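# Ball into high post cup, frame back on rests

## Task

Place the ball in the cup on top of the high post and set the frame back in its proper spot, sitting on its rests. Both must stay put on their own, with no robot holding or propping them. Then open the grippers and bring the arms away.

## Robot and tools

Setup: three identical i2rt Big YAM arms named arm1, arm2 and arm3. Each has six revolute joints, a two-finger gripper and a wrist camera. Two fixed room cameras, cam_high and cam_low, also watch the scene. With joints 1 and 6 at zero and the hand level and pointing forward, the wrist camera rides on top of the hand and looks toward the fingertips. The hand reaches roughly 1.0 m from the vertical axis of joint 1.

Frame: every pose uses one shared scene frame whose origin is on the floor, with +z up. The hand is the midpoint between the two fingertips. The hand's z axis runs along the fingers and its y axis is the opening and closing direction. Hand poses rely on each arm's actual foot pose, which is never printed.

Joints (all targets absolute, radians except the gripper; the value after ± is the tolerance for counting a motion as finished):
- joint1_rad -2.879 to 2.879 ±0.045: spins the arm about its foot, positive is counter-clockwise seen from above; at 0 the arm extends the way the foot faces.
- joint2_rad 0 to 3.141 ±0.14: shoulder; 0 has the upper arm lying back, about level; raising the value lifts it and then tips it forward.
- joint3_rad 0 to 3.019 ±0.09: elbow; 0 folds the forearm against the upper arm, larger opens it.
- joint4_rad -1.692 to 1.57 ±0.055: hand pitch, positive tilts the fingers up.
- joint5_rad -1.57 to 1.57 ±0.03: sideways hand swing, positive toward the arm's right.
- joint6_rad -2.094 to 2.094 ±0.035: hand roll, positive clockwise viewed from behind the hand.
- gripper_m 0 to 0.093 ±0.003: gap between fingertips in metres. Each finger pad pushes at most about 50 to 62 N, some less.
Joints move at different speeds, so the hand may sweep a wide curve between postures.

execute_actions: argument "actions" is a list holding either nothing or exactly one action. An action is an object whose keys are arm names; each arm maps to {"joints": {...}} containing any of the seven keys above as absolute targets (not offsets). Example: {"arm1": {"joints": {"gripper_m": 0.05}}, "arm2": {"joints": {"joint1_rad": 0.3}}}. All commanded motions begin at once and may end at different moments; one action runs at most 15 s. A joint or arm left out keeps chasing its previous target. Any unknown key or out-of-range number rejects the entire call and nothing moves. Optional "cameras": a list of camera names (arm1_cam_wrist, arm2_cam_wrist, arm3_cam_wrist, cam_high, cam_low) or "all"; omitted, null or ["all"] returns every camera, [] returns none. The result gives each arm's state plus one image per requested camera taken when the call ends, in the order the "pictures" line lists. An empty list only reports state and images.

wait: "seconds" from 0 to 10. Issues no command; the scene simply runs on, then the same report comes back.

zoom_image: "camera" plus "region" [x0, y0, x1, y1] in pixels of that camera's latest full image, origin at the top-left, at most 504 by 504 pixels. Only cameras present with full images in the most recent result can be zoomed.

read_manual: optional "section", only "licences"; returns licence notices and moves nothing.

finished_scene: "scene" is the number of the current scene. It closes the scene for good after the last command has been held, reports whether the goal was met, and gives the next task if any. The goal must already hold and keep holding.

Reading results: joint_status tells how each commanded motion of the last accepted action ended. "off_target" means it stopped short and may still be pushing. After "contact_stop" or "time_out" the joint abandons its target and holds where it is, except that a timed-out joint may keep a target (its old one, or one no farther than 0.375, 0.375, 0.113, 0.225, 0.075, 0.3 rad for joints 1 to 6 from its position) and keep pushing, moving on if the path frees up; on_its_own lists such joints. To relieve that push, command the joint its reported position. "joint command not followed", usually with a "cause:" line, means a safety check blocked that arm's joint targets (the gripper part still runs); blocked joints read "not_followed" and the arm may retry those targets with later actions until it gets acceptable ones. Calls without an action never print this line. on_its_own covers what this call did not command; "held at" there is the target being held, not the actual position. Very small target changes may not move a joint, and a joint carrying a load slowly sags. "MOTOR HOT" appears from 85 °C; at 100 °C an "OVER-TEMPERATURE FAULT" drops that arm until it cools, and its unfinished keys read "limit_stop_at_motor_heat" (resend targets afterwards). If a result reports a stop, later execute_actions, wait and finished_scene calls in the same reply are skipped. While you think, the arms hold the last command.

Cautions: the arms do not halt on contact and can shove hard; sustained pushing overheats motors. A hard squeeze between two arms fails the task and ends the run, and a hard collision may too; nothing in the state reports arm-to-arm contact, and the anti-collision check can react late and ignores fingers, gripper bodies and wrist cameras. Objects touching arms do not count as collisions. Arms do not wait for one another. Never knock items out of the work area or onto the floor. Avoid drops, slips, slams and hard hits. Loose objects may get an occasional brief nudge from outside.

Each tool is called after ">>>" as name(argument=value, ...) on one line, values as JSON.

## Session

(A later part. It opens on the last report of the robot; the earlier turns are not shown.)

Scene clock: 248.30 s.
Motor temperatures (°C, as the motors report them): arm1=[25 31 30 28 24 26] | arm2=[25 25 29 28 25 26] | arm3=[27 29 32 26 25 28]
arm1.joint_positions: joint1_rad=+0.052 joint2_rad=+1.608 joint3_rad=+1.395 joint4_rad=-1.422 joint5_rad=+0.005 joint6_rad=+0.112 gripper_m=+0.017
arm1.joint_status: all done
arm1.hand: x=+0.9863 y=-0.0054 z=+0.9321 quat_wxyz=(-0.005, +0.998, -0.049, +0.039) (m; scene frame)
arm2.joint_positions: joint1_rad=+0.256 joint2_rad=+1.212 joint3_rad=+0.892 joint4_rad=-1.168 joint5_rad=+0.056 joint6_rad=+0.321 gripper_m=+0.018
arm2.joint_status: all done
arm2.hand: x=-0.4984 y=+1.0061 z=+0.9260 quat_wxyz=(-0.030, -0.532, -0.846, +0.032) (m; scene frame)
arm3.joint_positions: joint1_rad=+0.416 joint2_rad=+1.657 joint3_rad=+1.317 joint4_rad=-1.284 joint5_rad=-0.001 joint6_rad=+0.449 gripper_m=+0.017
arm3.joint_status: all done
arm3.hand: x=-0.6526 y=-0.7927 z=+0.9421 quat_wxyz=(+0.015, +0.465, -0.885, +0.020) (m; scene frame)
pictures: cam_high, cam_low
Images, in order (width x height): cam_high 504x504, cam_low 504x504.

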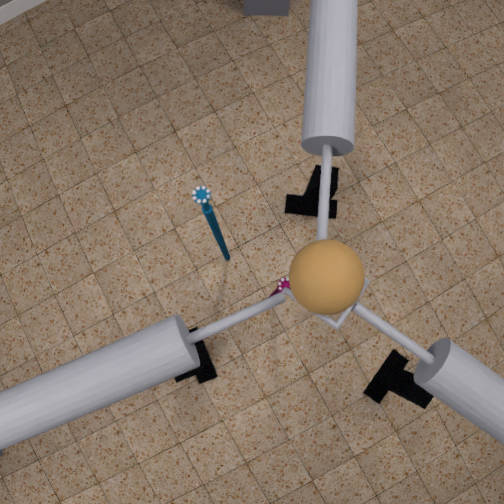

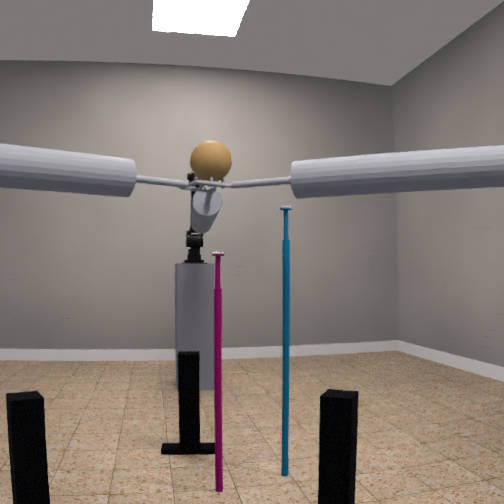

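>>> execute_actions(actions=[{"arm1": {"joints": {"joint1_rad": 0.339, "joint2_rad": 1.534, "joint3_rad": 1.396, "joint4_rad": -1.447, "joint6_rad": 0.405}}, "arm2": {"joints": {"joint1_rad": 0.130, "joint2_rad": 1.522, "joint3_rad": 1.300, "joint4_rad": -1.228, "joint5_rad": 0.034, "joint6_rad": 0.187}}, "arm3": {"joints": {"joint1_rad": 0.235, "joint2_rad": 1.354, "joint3_rad": 1.010, "joint4_rad": -1.262, "joint6_rad": 0.265}}}], cameras=["cam_high", "cam_low"])

Scene clock: 257.43 s.
Motor temperatures (°C, as the motors report them): arm1=[25 31 31 28 24 26] | arm2=[25 25 30 28 25 26] | arm3=[27 28 32 26 25 28]
arm1.joint_positions: joint1_rad=+0.352 joint2_rad=+1.555 joint3_rad=+1.369 joint4_rad=-1.457 joint5_rad=-0.013 joint6_rad=+0.400 gripper_m=+0.017
arm1.joint_status: all done
arm1.hand: x=+1.0280 y=-0.1383 z=+0.9470 quat_wxyz=(-0.007, +0.998, -0.043, +0.043) (m; scene frame)
arm2.joint_positions: joint1_rad=+0.121 joint2_rad=+1.553 joint3_rad=+1.244 joint4_rad=-1.203 joint5_rad=+0.044 joint6_rad=+0.191 gripper_m=+0.018
arm2.joint_status: all done
arm2.hand: x=-0.4573 y=+0.8779 z=+0.9287 quat_wxyz=(-0.015, -0.534, -0.845, +0.025) (m; scene frame)
arm3.joint_positions: joint1_rad=+0.257 joint2_rad=+1.363 joint3_rad=+0.997 joint4_rad=-1.255 joint5_rad=-0.003 joint6_rad=+0.281 gripper_m=+0.017
arm3.joint_status: all done
arm3.hand: x=-0.6160 y=-0.9190 z=+0.9458 quat_wxyz=(+0.017, +0.469, -0.883, +0.015) (m; scene frame)
pictures: cam_high, cam_low
Images, in order (width x height): cam_high 504x504, cam_low 504x504.

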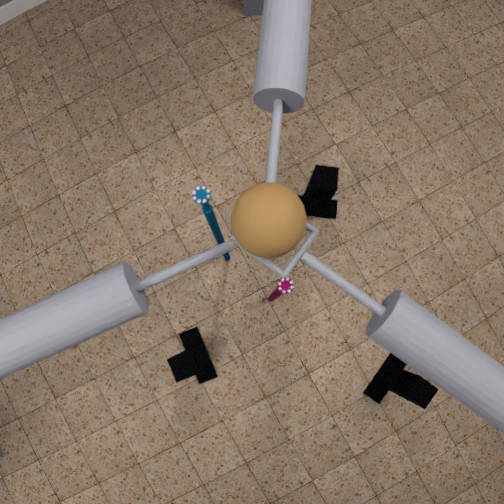

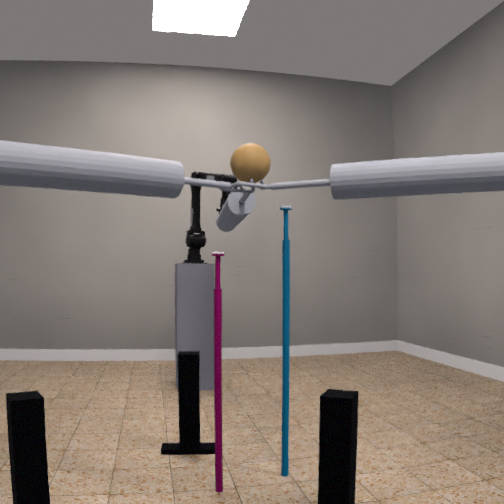

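>>> execute_actions(actions=[{"arm1": {"joints": {"joint1_rad": 0.704, "joint2_rad": 1.555, "joint3_rad": 1.420, "joint4_rad": -1.450, "joint6_rad": 0.764}}, "arm2": {"joints": {"joint1_rad": 0.053, "joint2_rad": 1.928, "joint3_rad": 1.886, "joint4_rad": -1.408, "joint5_rad": 0.02, "joint6_rad": 0.105}}, "arm3": {"joints": {"joint1_rad": -0.159, "joint2_rad": 1.108, "joint3_rad": 0.807, "joint4_rad": -1.304, "joint6_rad": -0.129}}}], cameras=["cam_high", "cam_low"])

Scene clock: 305.70 s.
Motor temperatures (°C, as the motors report them): arm1=[25 31 31 28 25 26] | arm2=[25 25 33 28 25 26] | arm3=[27 28 33 26 25 28]
arm1.joint_positions: joint1_rad=+0.701 joint2_rad=+1.564 joint3_rad=+1.369 joint4_rad=-1.446 joint5_rad=-0.011 joint6_rad=+0.749 gripper_m=+0.017
arm1.joint_status: all done
arm1.hand: x=+1.0979 y=-0.2753 z=+0.9437 quat_wxyz=(-0.019, +0.998, -0.043, +0.038) (m; scene frame)
arm2.joint_positions: joint1_rad=+0.054 joint2_rad=+1.979 joint3_rad=+1.803 joint4_rad=-1.385 joint5_rad=+0.020 joint6_rad=+0.122 gripper_m=+0.018
arm2.joint_status: all done
arm2.hand: x=-0.3976 y=+0.7354 z=+0.9163 quat_wxyz=(+0.004, -0.532, -0.846, +0.006) (m; scene frame)
arm3.joint_positions: joint1_rad=-0.152 joint2_rad=+1.116 joint3_rad=+0.788 joint4_rad=-1.294 joint5_rad=+0.006 joint6_rad=-0.107 gripper_m=+0.017
arm3.joint_status: all done
arm3.hand: x=-0.5484 y=-1.0580 z=+0.9446 quat_wxyz=(+0.021, +0.459, -0.888, +0.011) (m; scene frame)
pictures: cam_high, cam_low
Images, in order (width x height): cam_high 504x504, cam_low 504x504.

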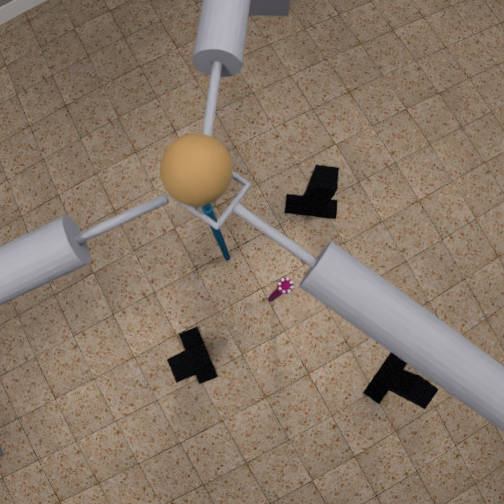

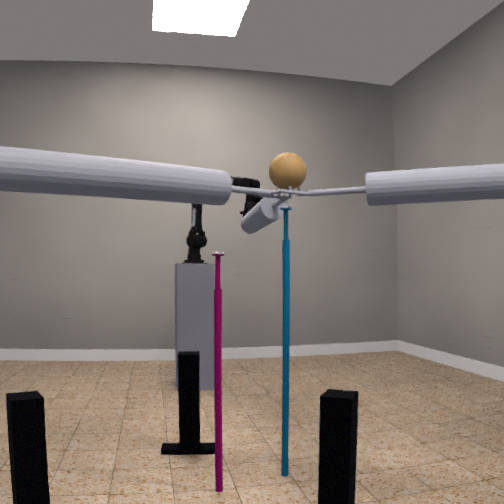

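>>> zoom_image(camera="cam_low", region=[220, 130, 360, 250])

>>> zoom_image(camera="cam_high", region=[130, 110, 290, 270])

Region (220, 130, 360, 250) of cam_low's 504x504 image, scaled by 3.600, with more detail than that image has; it fills the top 432 rows of this view, and the rest is white.

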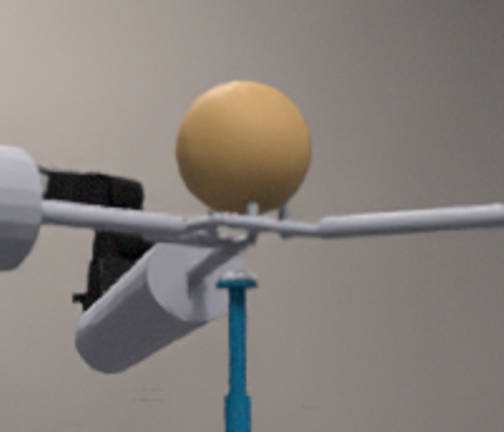

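Region (130, 110, 290, 270) of cam_high's 504x504 image, scaled by 3.150, with more detail than that image has.

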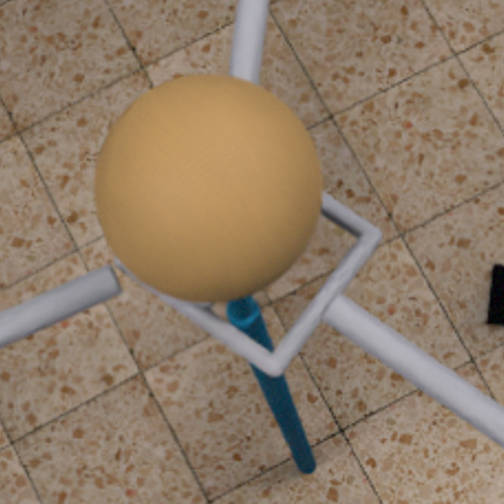

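>>> execute_actions(actions=[{"arm1": {"joints": {"joint1_rad": 0.705, "joint2_rad": 1.567, "joint3_rad": 1.250, "joint4_rad": -1.268, "joint6_rad": 0.764}}, "arm2": {"joints": {"joint1_rad": 0.055, "joint2_rad": 1.948, "joint3_rad": 1.758, "joint4_rad": -1.260}}, "arm3": {"joints": {"joint1_rad": -0.167, "joint2_rad": 1.230, "joint3_rad": 0.699, "joint4_rad": -1.074, "joint6_rad": -0.137}}}], cameras=["cam_high", "cam_low"])

>>> zoom_image(camera="cam_low", region=[220, 130, 360, 250])

Scene clock: 331.33 s.
Motor temperatures (°C, as the motors report them): arm1=[25 31 33 28 25 26] | arm2=[25 26 35 28 25 26] | arm3=[27 27 34 26 25 28]
arm1.joint_positions: joint1_rad=+0.702 joint2_rad=+1.590 joint3_rad=+1.228 joint4_rad=-1.277 joint5_rad=-0.008 joint6_rad=+0.752 gripper_m=+0.017
arm1.joint_status: all done
arm1.hand: x=+1.1044 y=-0.2706 z=+0.8809 quat_wxyz=(-0.019, +0.998, -0.044, +0.036) (m; scene frame)
arm2.joint_positions: joint1_rad=+0.066 joint2_rad=+2.001 joint3_rad=+1.736 joint4_rad=-1.289 joint5_rad=+0.013 joint6_rad=+0.130 gripper_m=+0.018
arm2.joint_status: all done
arm2.hand: x=-0.3899 y=+0.7395 z=+0.8787 quat_wxyz=(-0.001, -0.531, -0.847, +0.004) (m; scene frame)
arm3.joint_positions: joint1_rad=-0.165 joint2_rad=+1.228 joint3_rad=+0.685 joint4_rad=-1.070 joint5_rad=+0.002 joint6_rad=-0.114 gripper_m=+0.017
arm3.joint_status: all done
arm3.hand: x=-0.5399 y=-1.0525 z=+0.8796 quat_wxyz=(+0.018, +0.457, -0.889, +0.007) (m; scene frame)
pictures: cam_high, cam_low
Images, in order (width x height): cam_high 504x504, cam_low 504x504.

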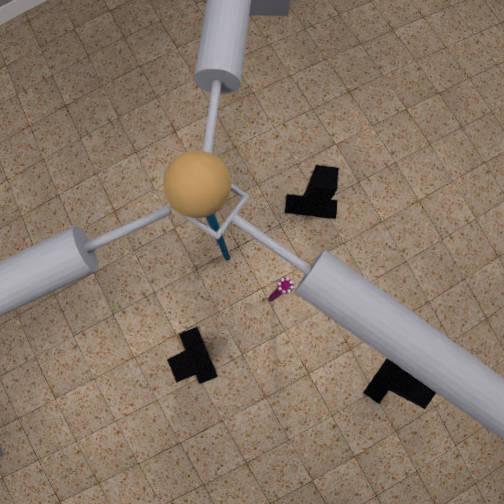

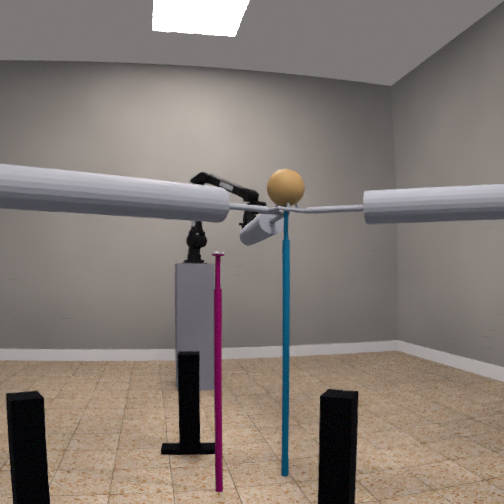

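Region (220, 130, 360, 250) of cam_low's 504x504 image, scaled by 3.600, with more detail than that image has; it fills the top 432 rows of this view, and the rest is white.

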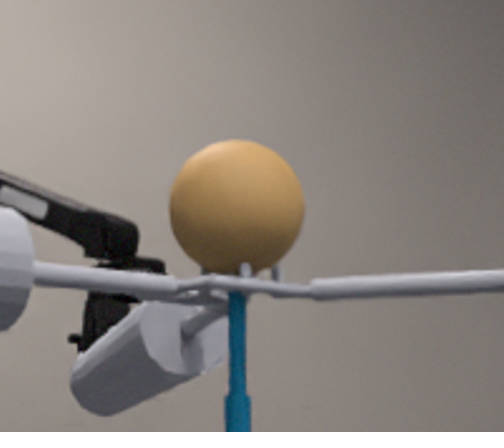

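>>> execute_actions(actions=[{"arm1": {"joints": {"joint2_rad": 1.611, "joint3_rad": 1.176, "joint4_rad": -1.150}}, "arm2": {"joints": {"joint2_rad": 1.978, "joint3_rad": 1.683, "joint4_rad": -1.155}}, "arm3": {"joints": {"joint2_rad": 1.320, "joint3_rad": 0.632, "joint4_rad": -0.917}}}], cameras=["cam_high", "cam_low"])

>>> zoom_image(camera="cam_low", region=[220, 130, 360, 250])

>>> zoom_image(camera="cam_high", region=[130, 110, 290, 270])

Scene clock: 345.13 s.
Motor temperatures (°C, as the motors report them): arm1=[25 31 32 28 25 26] | arm2=[25 27 33 28 25 26] | arm3=[27 27 33 26 25 28]
arm1.joint_positions: joint1_rad=+0.702 joint2_rad=+1.623 joint3_rad=+1.162 joint4_rad=-1.161 joint5_rad=-0.003 joint6_rad=+0.752 gripper_m=+0.017
arm1.joint_status: all done
arm1.hand: x=+1.1031 y=-0.2707 z=+0.8431 quat_wxyz=(-0.016, +0.999, -0.044, +0.028) (m; scene frame)
arm2.joint_positions: joint1_rad=+0.066 joint2_rad=+2.020 joint3_rad=+1.668 joint4_rad=-1.184 joint5_rad=+0.012 joint6_rad=+0.130 gripper_m=+0.018
arm2.joint_status: all done
arm2.hand: x=-0.3900 y=+0.7396 z=+0.8425 quat_wxyz=(-0.009, -0.531, -0.847, +0.007) (m; scene frame)
arm3.joint_positions: joint1_rad=-0.165 joint2_rad=+1.315 joint3_rad=+0.621 joint4_rad=-0.915 joint5_rad=+0.000 joint6_rad=-0.115 gripper_m=+0.017
arm3.joint_status: all done
arm3.hand: x=-0.5397 y=-1.0517 z=+0.8367 quat_wxyz=(+0.017, +0.457, -0.889, +0.006) (m; scene frame)
pictures: cam_high, cam_low
Images, in order (width x height): cam_high 504x504, cam_low 504x504.

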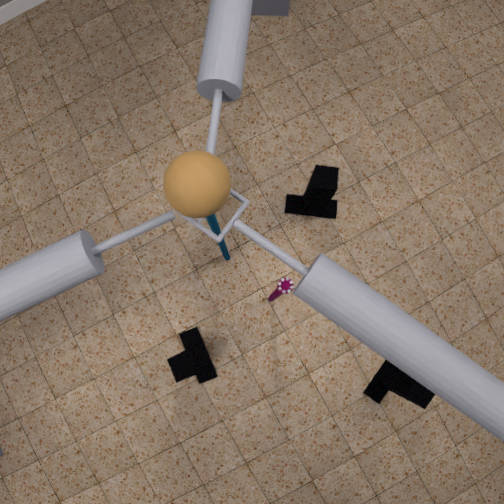

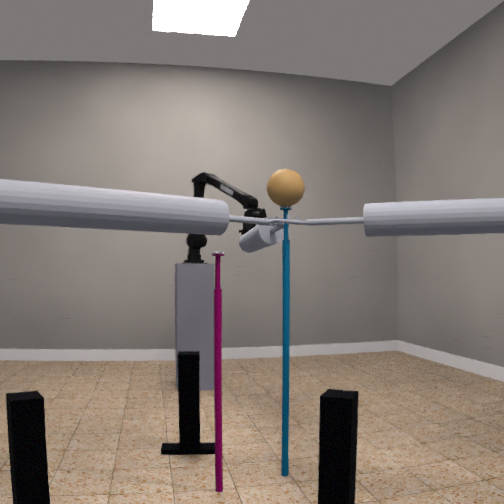

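Region (220, 130, 360, 250) of cam_low's 504x504 image, scaled by 3.600, with more detail than that image has; it fills the top 432 rows of this view, and the rest is white.

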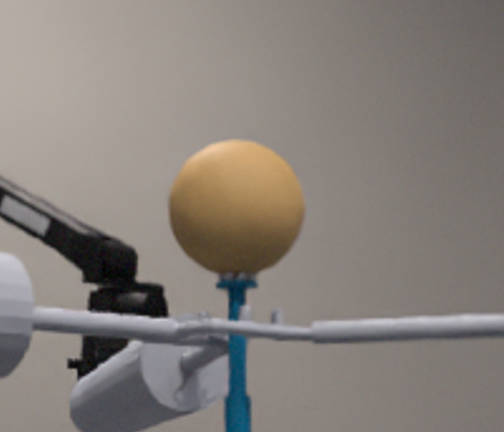

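Region (130, 110, 290, 270) of cam_high's 504x504 image, scaled by 3.150, with more detail than that image has.

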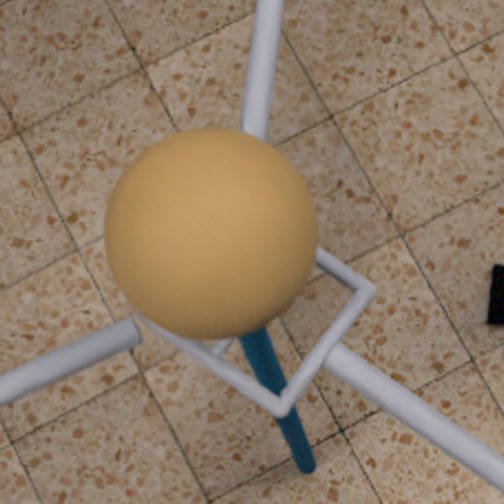

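>>> execute_actions(actions=[{"arm1": {"joints": {"joint1_rad": 0.426, "joint2_rad": 1.608, "joint3_rad": 1.120, "joint4_rad": -1.097, "joint6_rad": 0.481}}, "arm2": {"joints": {"joint1_rad": 0.108, "joint2_rad": 1.717, "joint3_rad": 1.212, "joint4_rad": -0.945, "joint5_rad": 0.03, "joint6_rad": 0.17}}, "arm3": {"joints": {"joint1_rad": 0.166, "joint2_rad": 1.508, "joint3_rad": 0.785, "joint4_rad": -0.882, "joint6_rad": 0.206}}}], cameras=["cam_high", "cam_low"])

Scene clock: 384.80 s.
Motor temperatures (°C, as the motors report them): arm1=[25 31 31 28 25 26] | arm2=[25 27 31 28 25 26] | arm3=[27 27 33 26 25 28]
arm1.joint_positions: joint1_rad=+0.425 joint2_rad=+1.624 joint3_rad=+1.092 joint4_rad=-1.083 joint5_rad=-0.003 joint6_rad=+0.483 gripper_m=+0.017
arm1.joint_status: all done
arm1.hand: x=+1.0527 y=-0.1617 z=+0.8186 quat_wxyz=(-0.009, +0.998, -0.048, +0.028) (m; scene frame)
arm2.joint_positions: joint1_rad=+0.112 joint2_rad=+1.755 joint3_rad=+1.210 joint4_rad=-0.967 joint5_rad=+0.027 joint6_rad=+0.178 gripper_m=+0.018
arm2.joint_status: all done
arm2.hand: x=-0.4364 y=+0.8479 z=+0.8267 quat_wxyz=(-0.018, -0.532, -0.846, +0.018) (m; scene frame)
arm3.joint_positions: joint1_rad=+0.153 joint2_rad=+1.510 joint3_rad=+0.764 joint4_rad=-0.861 joint5_rad=+0.004 joint6_rad=+0.189 gripper_m=+0.017
arm3.joint_status: all done
arm3.hand: x=-0.5869 y=-0.9471 z=+0.8205 quat_wxyz=(+0.011, +0.464, -0.886, +0.012) (m; scene frame)
pictures: cam_high, cam_low
Images, in order (width x height): cam_high 504x504, cam_low 504x504.

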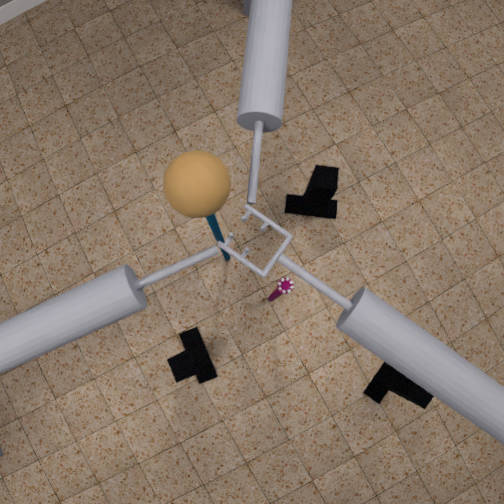

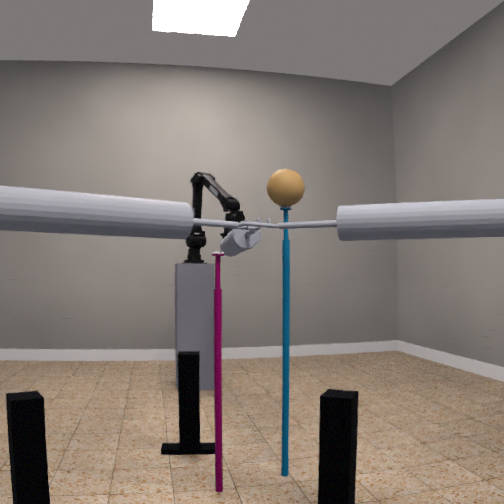

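>>> execute_actions(actions=[{"arm1": {"joints": {"joint1_rad": 0.155, "joint2_rad": 1.665, "joint3_rad": 1.195, "joint4_rad": -1.115, "joint6_rad": 0.224}}, "arm2": {"joints": {"joint1_rad": 0.224, "joint2_rad": 1.432, "joint3_rad": 0.829, "joint4_rad": -0.847, "joint5_rad": 0.05, "joint6_rad": 0.297}}, "arm3": {"joints": {"joint1_rad": 0.404, "joint2_rad": 1.741, "joint3_rad": 1.096, "joint4_rad": -0.959, "joint6_rad": 0.455}}}], cameras=[])

>>> execute_actions(actions=[{"arm1": {"joints": {"joint1_rad": -0.073, "joint2_rad": 1.816, "joint3_rad": 1.340, "joint4_rad": -1.109, "joint6_rad": 0.007}}, "arm2": {"joints": {"joint1_rad": 0.435, "joint2_rad": 1.153, "joint3_rad": 0.484, "joint4_rad": -0.781, "joint5_rad": 0.08, "joint6_rad": 0.51}}, "arm3": {"joints": {"joint1_rad": 0.555, "joint2_rad": 2.039, "joint3_rad": 1.499, "joint4_rad": -1.065, "joint6_rad": 0.617}}}], cameras=["cam_high", "cam_low"])

Scene clock: 408.23 s.
Motor temperatures (°C, as the motors report them): arm1=[25 31 31 28 25 26] | arm2=[25 27 31 28 25 26] | arm3=[27 27 33 26 25 28]
arm1.joint_positions: joint1_rad=+0.146 joint2_rad=+1.665 joint3_rad=+1.165 joint4_rad=-1.101 joint5_rad=+0.004 joint6_rad=+0.220 gripper_m=+0.017
arm1.joint_status: all done
arm1.hand: x=+0.9988 y=-0.0479 z=+0.8241 quat_wxyz=(-0.005, +0.998, -0.056, +0.022) (m; scene frame)
arm2.joint_positions: joint1_rad=+0.229 joint2_rad=+1.456 joint3_rad=+0.829 joint4_rad=-0.866 joint5_rad=+0.041 joint6_rad=+0.304 gripper_m=+0.018
arm2.joint_status: all done
arm2.hand: x=-0.4769 y=+0.9747 z=+0.8268 quat_wxyz=(-0.028, -0.536, -0.843, +0.024) (m; scene frame)
arm3.joint_positions: joint1_rad=+0.391 joint2_rad=+1.755 joint3_rad=+1.068 joint4_rad=-0.928 joint5_rad=+0.008 joint6_rad=+0.434 gripper_m=+0.017
arm3.joint_status: all done
arm3.hand: x=-0.6442 y=-0.8209 z=+0.8156 quat_wxyz=(+0.009, +0.461, -0.887, +0.019) (m; scene frame)
pictures: none
No camera images: the call's "cameras" was empty. Leave "cameras" out to get every camera's image.

Scene clock: 409.33 s.
Motor temperatures (°C, as the motors report them): arm1=[25 31 31 28 25 26] | arm2=[25 27 31 28 25 26] | arm3=[27 27 33 26 25 28]
arm1.joint_positions: joint1_rad=-0.086 joint2_rad=+1.828 joint3_rad=+1.321 joint4_rad=-1.083 joint5_rad=+0.008 joint6_rad=-0.001 gripper_m=+0.017
arm1.joint_status: all done
arm1.hand: x=+0.9406 y=+0.0650 z=+0.7993 quat_wxyz=(-0.004, +0.998, -0.061, +0.017) (m; scene frame)
arm2.joint_positions: joint1_rad=+0.433 joint2_rad=+1.172 joint3_rad=+0.484 joint4_rad=-0.790 joint5_rad=+0.062 joint6_rad=+0.510 gripper_m=+0.018
arm2.joint_status: all done
arm2.hand: x=-0.5242 y=+1.0975 z=+0.8020 quat_wxyz=(-0.040, -0.538, -0.842, +0.028) (m; scene frame)
arm3.joint_positions: joint1_rad=+0.542 joint2_rad=+2.049 joint3_rad=+1.448 joint4_rad=-1.028 joint5_rad=+0.025 joint6_rad=+0.590 gripper_m=+0.017
arm3.joint_status: all done
arm3.hand: x=-0.7042 y=-0.6989 z=+0.7874 quat_wxyz=(+0.002, +0.458, -0.888, +0.031) (m; scene frame)
pictures: cam_high, cam_low
Images, in order (width x height): cam_high 504x504, cam_low 504x504.

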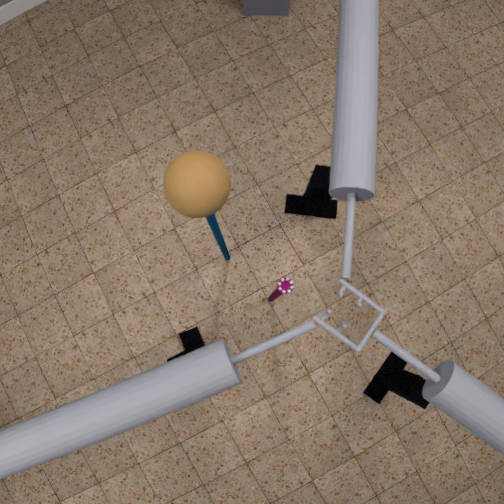

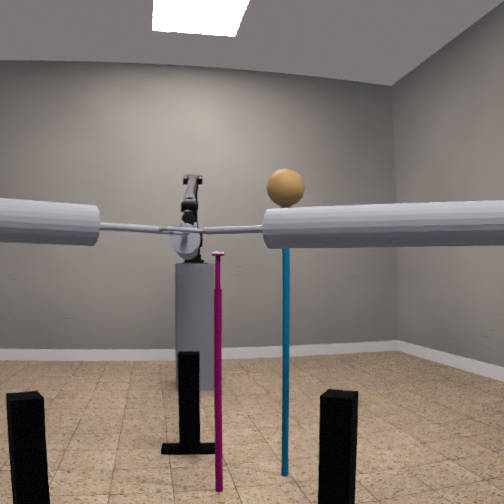

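>>> execute_actions(actions=[{"arm1": {"joints": {"joint1_rad": -0.055, "joint2_rad": 1.991, "joint3_rad": 1.227, "joint4_rad": -0.821, "joint5_rad": 0.0, "joint6_rad": 0.025}}, "arm2": {"joints": {"joint2_rad": 1.611, "joint3_rad": 0.375, "joint4_rad": -0.214}}, "arm3": {"joints": {"joint1_rad": 0.572, "joint2_rad": 2.236, "joint3_rad": 1.484, "joint4_rad": -0.853, "joint5_rad": 0.0, "joint6_rad": 0.63}}}], cameras=[])

>>> execute_actions(actions=[{"arm1": {"joints": {"joint2_rad": 2.243, "joint3_rad": 1.234, "joint4_rad": -0.576}}, "arm2": {"joints": {"joint2_rad": 2.180, "joint3_rad": 0.441, "joint4_rad": 0.289}}, "arm3": {"joints": {"joint2_rad": 2.473, "joint3_rad": 1.527, "joint4_rad": -0.659}}}], cameras=["cam_high", "cam_low"])

Scene clock: 441.47 s.
Motor temperatures (°C, as the motors report them): arm1=[25 31 31 28 25 26] | arm2=[25 26 30 28 25 26] | arm3=[27 28 35 26 26 28]
arm1.joint_positions: joint1_rad=-0.068 joint2_rad=+2.017 joint3_rad=+1.249 joint4_rad=-0.801 joint5_rad=+0.009 joint6_rad=+0.008 gripper_m=+0.017
arm1.joint_status: all done
arm1.hand: x=+0.9326 y=+0.0570 z=+0.6826 quat_wxyz=(-0.005, +0.998, -0.057, +0.007) (m; scene frame)
arm2.joint_positions: joint1_rad=+0.437 joint2_rad=+1.622 joint3_rad=+0.379 joint4_rad=-0.235 joint5_rad=+0.058 joint6_rad=+0.520 gripper_m=+0.018
arm2.joint_status: all done
arm2.hand: x=-0.5238 y=+1.1009 z=+0.6821 quat_wxyz=(-0.040, -0.540, -0.840, +0.026) (m; scene frame)
arm3.joint_positions: joint1_rad=+0.564 joint2_rad=+2.258 joint3_rad=+1.448 joint4_rad=-0.825 joint5_rad=+0.027 joint6_rad=+0.624 gripper_m=+0.017
arm3.joint_status: all done
arm3.hand: x=-0.7161 y=-0.6928 z=+0.6719 quat_wxyz=(+0.001, +0.453, -0.891, +0.033) (m; scene frame)
pictures: none
No camera images: the call's "cameras" was empty. Leave "cameras" out to get every camera's image.

Scene clock: 442.67 s.
Motor temperatures (°C, as the motors report them): arm1=[25 31 31 28 25 26] | arm2=[25 26 30 28 25 26] | arm3=[27 28 35 26 26 28]
arm1.joint_positions: joint1_rad=-0.053 joint2_rad=+2.256 joint3_rad=+1.245 joint4_rad=-0.558 joint5_rad=+0.007 joint6_rad=+0.017 gripper_m=+0.017
arm1.joint_status: all done
arm1.hand: x=+0.9377 y=+0.0486 z=+0.5624 quat_wxyz=(-0.004, +0.999, -0.054, +0.006) (m; scene frame)
arm2.joint_positions: joint1_rad=+0.439 joint2_rad=+2.180 joint3_rad=+0.450 joint4_rad=+0.280 joint5_rad=+0.069 joint6_rad=+0.524 gripper_m=+0.018
arm2.joint_status: all done
arm2.hand: x=-0.5179 y=+1.0969 z=+0.5643 quat_wxyz=(-0.054, -0.541, -0.839, +0.032) (m; scene frame)
arm3.joint_positions: joint1_rad=+0.554 joint2_rad=+2.497 joint3_rad=+1.500 joint4_rad=-0.628 joint5_rad=+0.020 joint6_rad=+0.609 gripper_m=+0.017
arm3.joint_status: all done
arm3.hand: x=-0.7116 y=-0.6959 z=+0.5508 quat_wxyz=(+0.003, +0.455, -0.890, +0.028) (m; scene frame)
pictures: cam_high, cam_low
Images, in order (width x height): cam_high 504x504, cam_low 504x504.

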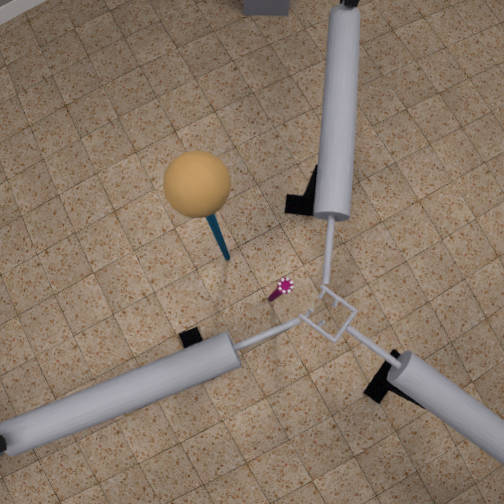

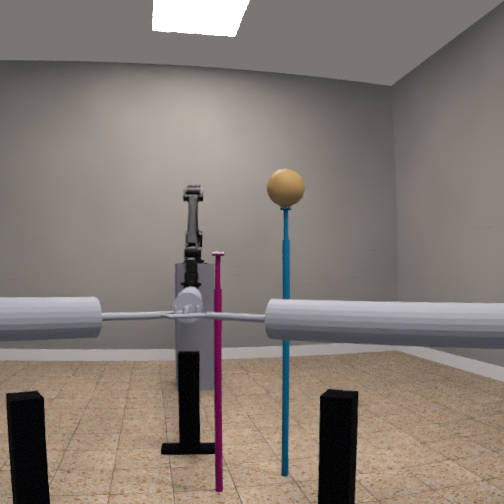

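>>> execute_actions(actions=[{"arm1": {"joints": {"joint1_rad": -0.066, "joint2_rad": 2.453, "joint3_rad": 1.305, "joint4_rad": -0.437, "joint6_rad": 0.014}}, "arm2": {"joints": {"joint1_rad": 0.45, "joint2_rad": 2.542, "joint3_rad": 0.585, "joint4_rad": 0.507, "joint6_rad": 0.525}}, "arm3": {"joints": {"joint1_rad": 0.572, "joint2_rad": 2.676, "joint3_rad": 1.650, "joint4_rad": -0.578}}}], cameras=["cam_high", "cam_low"])

Scene clock: 449.27 s.
Motor temperatures (°C, as the motors report them): arm1=[25 31 30 28 25 26] | arm2=[25 26 29 28 25 26] | arm3=[27 28 34 26 26 28]
arm1.joint_positions: joint1_rad=-0.058 joint2_rad=+2.461 joint3_rad=+1.316 joint4_rad=-0.421 joint5_rad=+0.004 joint6_rad=+0.017 gripper_m=+0.017
arm1.joint_status: all done
arm1.hand: x=+0.9385 y=+0.0502 z=+0.4734 quat_wxyz=(-0.003, +0.998, -0.056, +0.005) (m; scene frame)
arm2.joint_positions: joint1_rad=+0.455 joint2_rad=+2.541 joint3_rad=+0.599 joint4_rad=+0.491 joint5_rad=+0.072 joint6_rad=+0.542 gripper_m=+0.018
arm2.joint_status: all done
arm2.hand: x=-0.5154 y=+1.1005 z=+0.4719 quat_wxyz=(-0.055, -0.542, -0.838, +0.032) (m; scene frame)
arm3.joint_positions: joint1_rad=+0.552 joint2_rad=+2.699 joint3_rad=+1.632 joint4_rad=-0.558 joint5_rad=+0.016 joint6_rad=+0.611 gripper_m=+0.017
arm3.joint_status: all done
arm3.hand: x=-0.7107 y=-0.6908 z=+0.4646 quat_wxyz=(+0.004, +0.454, -0.891, +0.027) (m; scene frame)
pictures: cam_high, cam_low
Images, in order (width x height): cam_high 504x504, cam_low 504x504.

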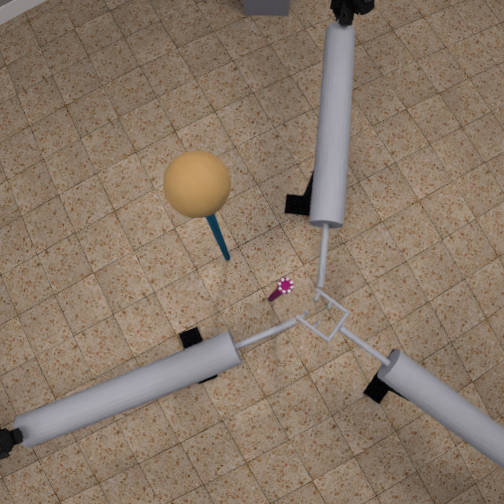

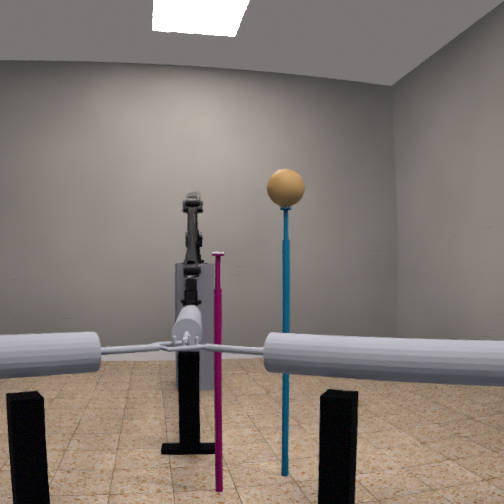

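>>> execute_actions(actions=[{"arm1": {"joints": {"joint2_rad": 2.566, "joint3_rad": 1.363, "joint4_rad": -0.383}}, "arm2": {"joints": {"joint2_rad": 2.703, "joint3_rad": 0.688, "joint4_rad": 0.574}}, "arm3": {"joints": {"joint2_rad": 2.785, "joint3_rad": 1.720, "joint4_rad": -0.540}}}], cameras=["cam_high", "cam_low"])

Scene clock: 463.83 s.
Motor temperatures (°C, as the motors report them): arm1=[25 31 29 28 25 26] | arm2=[25 26 29 28 25 26] | arm3=[27 29 33 26 26 28]
arm1.joint_positions: joint1_rad=-0.058 joint2_rad=+2.559 joint3_rad=+1.372 joint4_rad=-0.371 joint5_rad=+0.001 joint6_rad=+0.017 gripper_m=+0.017
arm1.joint_status: all done
arm1.hand: x=+0.9355 y=+0.0505 z=+0.4332 quat_wxyz=(-0.001, +0.998, -0.056, +0.001) (m; scene frame)
arm2.joint_positions: joint1_rad=+0.455 joint2_rad=+2.707 joint3_rad=+0.698 joint4_rad=+0.560 joint5_rad=+0.076 joint6_rad=+0.542 gripper_m=+0.018
arm2.joint_status: all done
arm2.hand: x=-0.5171 y=+1.1015 z=+0.4219 quat_wxyz=(-0.056, -0.542, -0.838, +0.034) (m; scene frame)
arm3.joint_positions: joint1_rad=+0.555 joint2_rad=+2.790 joint3_rad=+1.704 joint4_rad=-0.534 joint5_rad=+0.009 joint6_rad=+0.616 gripper_m=+0.017
arm3.joint_status: all done
arm3.hand: x=-0.7136 y=-0.6885 z=+0.4267 quat_wxyz=(+0.006, +0.453, -0.891, +0.023) (m; scene frame)
pictures: cam_high, cam_low
Images, in order (width x height): cam_high 504x504, cam_low 504x504.

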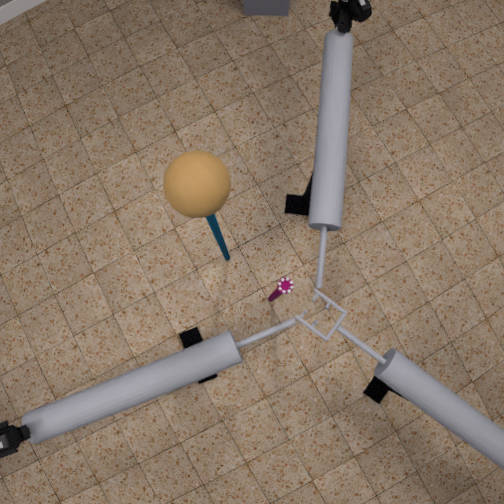

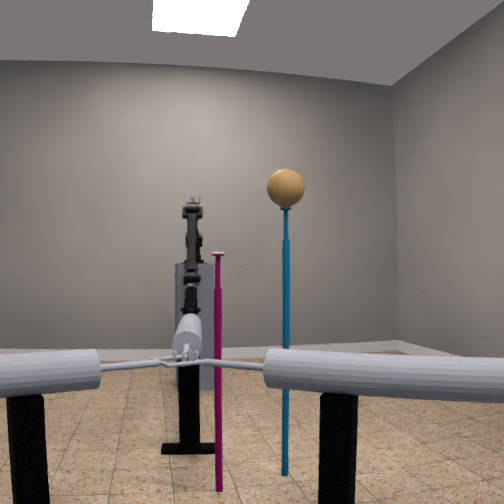

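>>> execute_actions(actions=[{"arm1": {"joints": {"gripper_m": 0.093}}, "arm2": {"joints": {"gripper_m": 0.093}}, "arm3": {"joints": {"gripper_m": 0.093}}}], cameras=[])

>>> execute_actions(actions=[{"arm1": {"joints": {"joint2_rad": 2.346, "joint3_rad": 1.266, "joint4_rad": -0.505}}, "arm2": {"joints": {"joint2_rad": 2.45, "joint3_rad": 0.54, "joint4_rad": 0.46}}, "arm3": {"joints": {"joint2_rad": 2.56, "joint3_rad": 1.56, "joint4_rad": -0.605}}}], cameras=["cam_high", "cam_low"])

Scene clock: 468.80 s.
Motor temperatures (°C, as the motors report them): arm1=[25 31 29 28 25 26] | arm2=[25 26 29 28 25 26] | arm3=[27 29 33 26 26 28]
arm1.joint_positions: joint1_rad=-0.059 joint2_rad=+2.559 joint3_rad=+1.369 joint4_rad=-0.373 joint5_rad=+0.001 joint6_rad=+0.017 gripper_m=+0.093
arm1.joint_status: all done
arm1.hand: x=+0.9376 y=+0.0505 z=+0.4329 quat_wxyz=(-0.001, +0.998, -0.057, +0.003) (m; scene frame)
arm2.joint_positions: joint1_rad=+0.455 joint2_rad=+2.707 joint3_rad=+0.698 joint4_rad=+0.560 joint5_rad=+0.077 joint6_rad=+0.535 gripper_m=+0.093
arm2.joint_status: all done
arm2.hand: x=-0.5172 y=+1.1014 z=+0.4219 quat_wxyz=(-0.056, -0.539, -0.840, +0.035) (m; scene frame)
arm3.joint_positions: joint1_rad=+0.559 joint2_rad=+2.790 joint3_rad=+1.704 joint4_rad=-0.534 joint5_rad=+0.004 joint6_rad=+0.621 gripper_m=+0.093
arm3.joint_status: all done
arm3.hand: x=-0.7166 y=-0.6881 z=+0.4269 quat_wxyz=(+0.008, +0.452, -0.892, +0.022) (m; scene frame)
pictures: none
No camera images: the call's "cameras" was empty. Leave "cameras" out to get every camera's image.

Scene clock: 470.10 s.
Motor temperatures (°C, as the motors report them): arm1=[25 31 29 28 25 26] | arm2=[25 26 29 28 25 26] | arm3=[27 29 33 26 26 28]
arm1.joint_positions: joint1_rad=-0.059 joint2_rad=+2.323 joint3_rad=+1.260 joint4_rad=-0.499 joint5_rad=+0.001 joint6_rad=+0.017 gripper_m=+0.093
arm1.joint_status: all done
arm1.hand: x=+0.9376 y=+0.0504 z=+0.5319 quat_wxyz=(-0.001, +0.998, -0.057, +0.003) (m; scene frame)
arm2.joint_positions: joint1_rad=+0.455 joint2_rad=+2.447 joint3_rad=+0.546 joint4_rad=+0.472 joint5_rad=+0.077 joint6_rad=+0.534 gripper_m=+0.093
arm2.joint_status: all done
arm2.hand: x=-0.5128 y=+1.0973 z=+0.4995 quat_wxyz=(-0.065, -0.539, -0.839, +0.035) (m; scene frame)
arm3.joint_positions: joint1_rad=+0.559 joint2_rad=+2.545 joint3_rad=+1.558 joint4_rad=-0.601 joint5_rad=+0.004 joint6_rad=+0.622 gripper_m=+0.093
arm3.joint_status: all done
arm3.hand: x=-0.7167 y=-0.6755 z=+0.5360 quat_wxyz=(+0.001, +0.452, -0.892, +0.008) (m; scene frame)
pictures: cam_high, cam_low
Images, in order (width x height): cam_high 504x504, cam_low 504x504.

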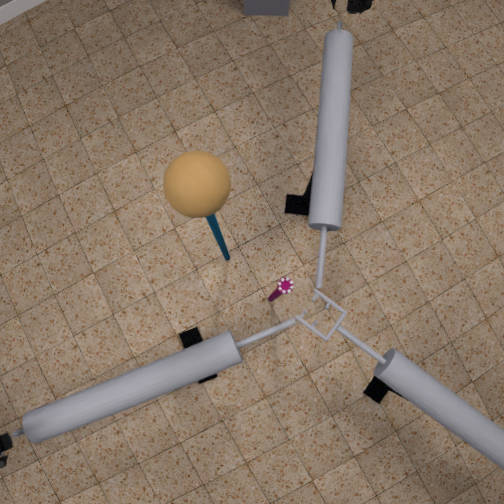

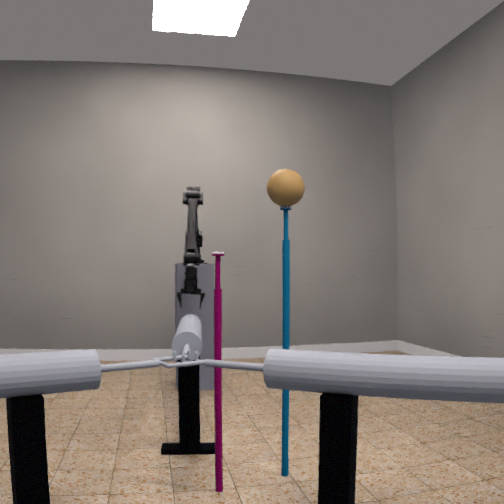

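>>> execute_actions(actions=[{"arm1": {"joints": {"joint2_rad": 1.991, "joint3_rad": 1.227, "joint4_rad": -0.821}}, "arm2": {"joints": {"joint2_rad": 2.02, "joint3_rad": 0.404, "joint4_rad": 0.166}}, "arm3": {"joints": {"joint2_rad": 2.236, "joint3_rad": 1.484, "joint4_rad": -0.853}}}], cameras=["cam_high", "cam_low"])

Scene clock: 474.73 s.
Motor temperatures (°C, as the motors report them): arm1=[25 31 29 28 25 26] | arm2=[25 26 29 28 25 26] | arm3=[27 29 33 26 26 28]
arm1.joint_positions: joint1_rad=-0.059 joint2_rad=+1.974 joint3_rad=+1.217 joint4_rad=-0.812 joint5_rad=+0.001 joint6_rad=+0.017 gripper_m=+0.093
arm1.joint_status: all done
arm1.hand: x=+0.9424 y=+0.0496 z=+0.6951 quat_wxyz=(-0.001, +0.998, -0.057, +0.006) (m; scene frame)
arm2.joint_positions: joint1_rad=+0.455 joint2_rad=+2.018 joint3_rad=+0.402 joint4_rad=+0.181 joint5_rad=+0.077 joint6_rad=+0.534 gripper_m=+0.093
arm2.joint_status: all done
arm2.hand: x=-0.5166 y=+1.0986 z=+0.6009 quat_wxyz=(-0.062, -0.539, -0.839, +0.035) (m; scene frame)
arm3.joint_positions: joint1_rad=+0.559 joint2_rad=+2.231 joint3_rad=+1.477 joint4_rad=-0.846 joint5_rad=+0.004 joint6_rad=+0.622 gripper_m=+0.093
arm3.joint_status: all done
arm3.hand: x=-0.7169 y=-0.6764 z=+0.6940 quat_wxyz=(+0.004, +0.452, -0.892, +0.013) (m; scene frame)
pictures: cam_high, cam_low
Images, in order (width x height): cam_high 504x504, cam_low 504x504.

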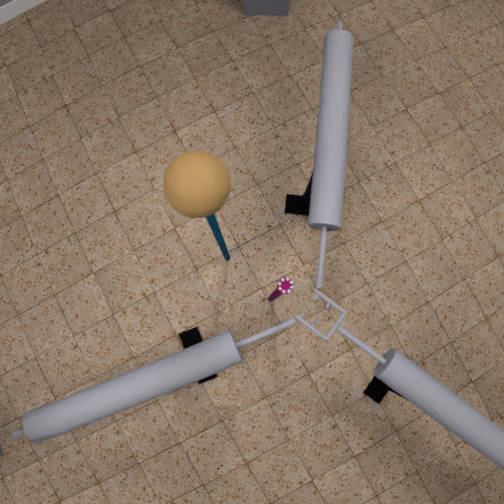

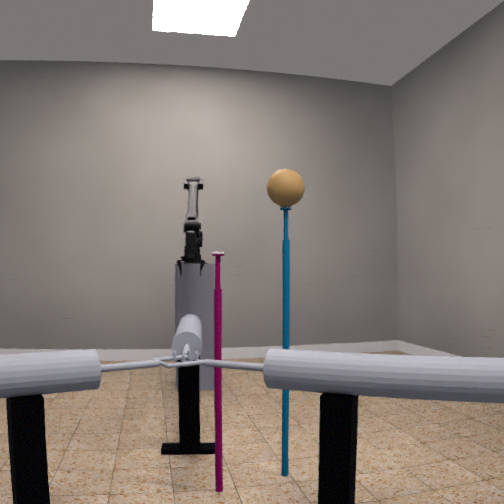

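The ball sits in the high post's cup, the frame is back on its rests, and all three hands are open and clear.

>>> finished_scene(scene=2)

The scene is finished: the task was done.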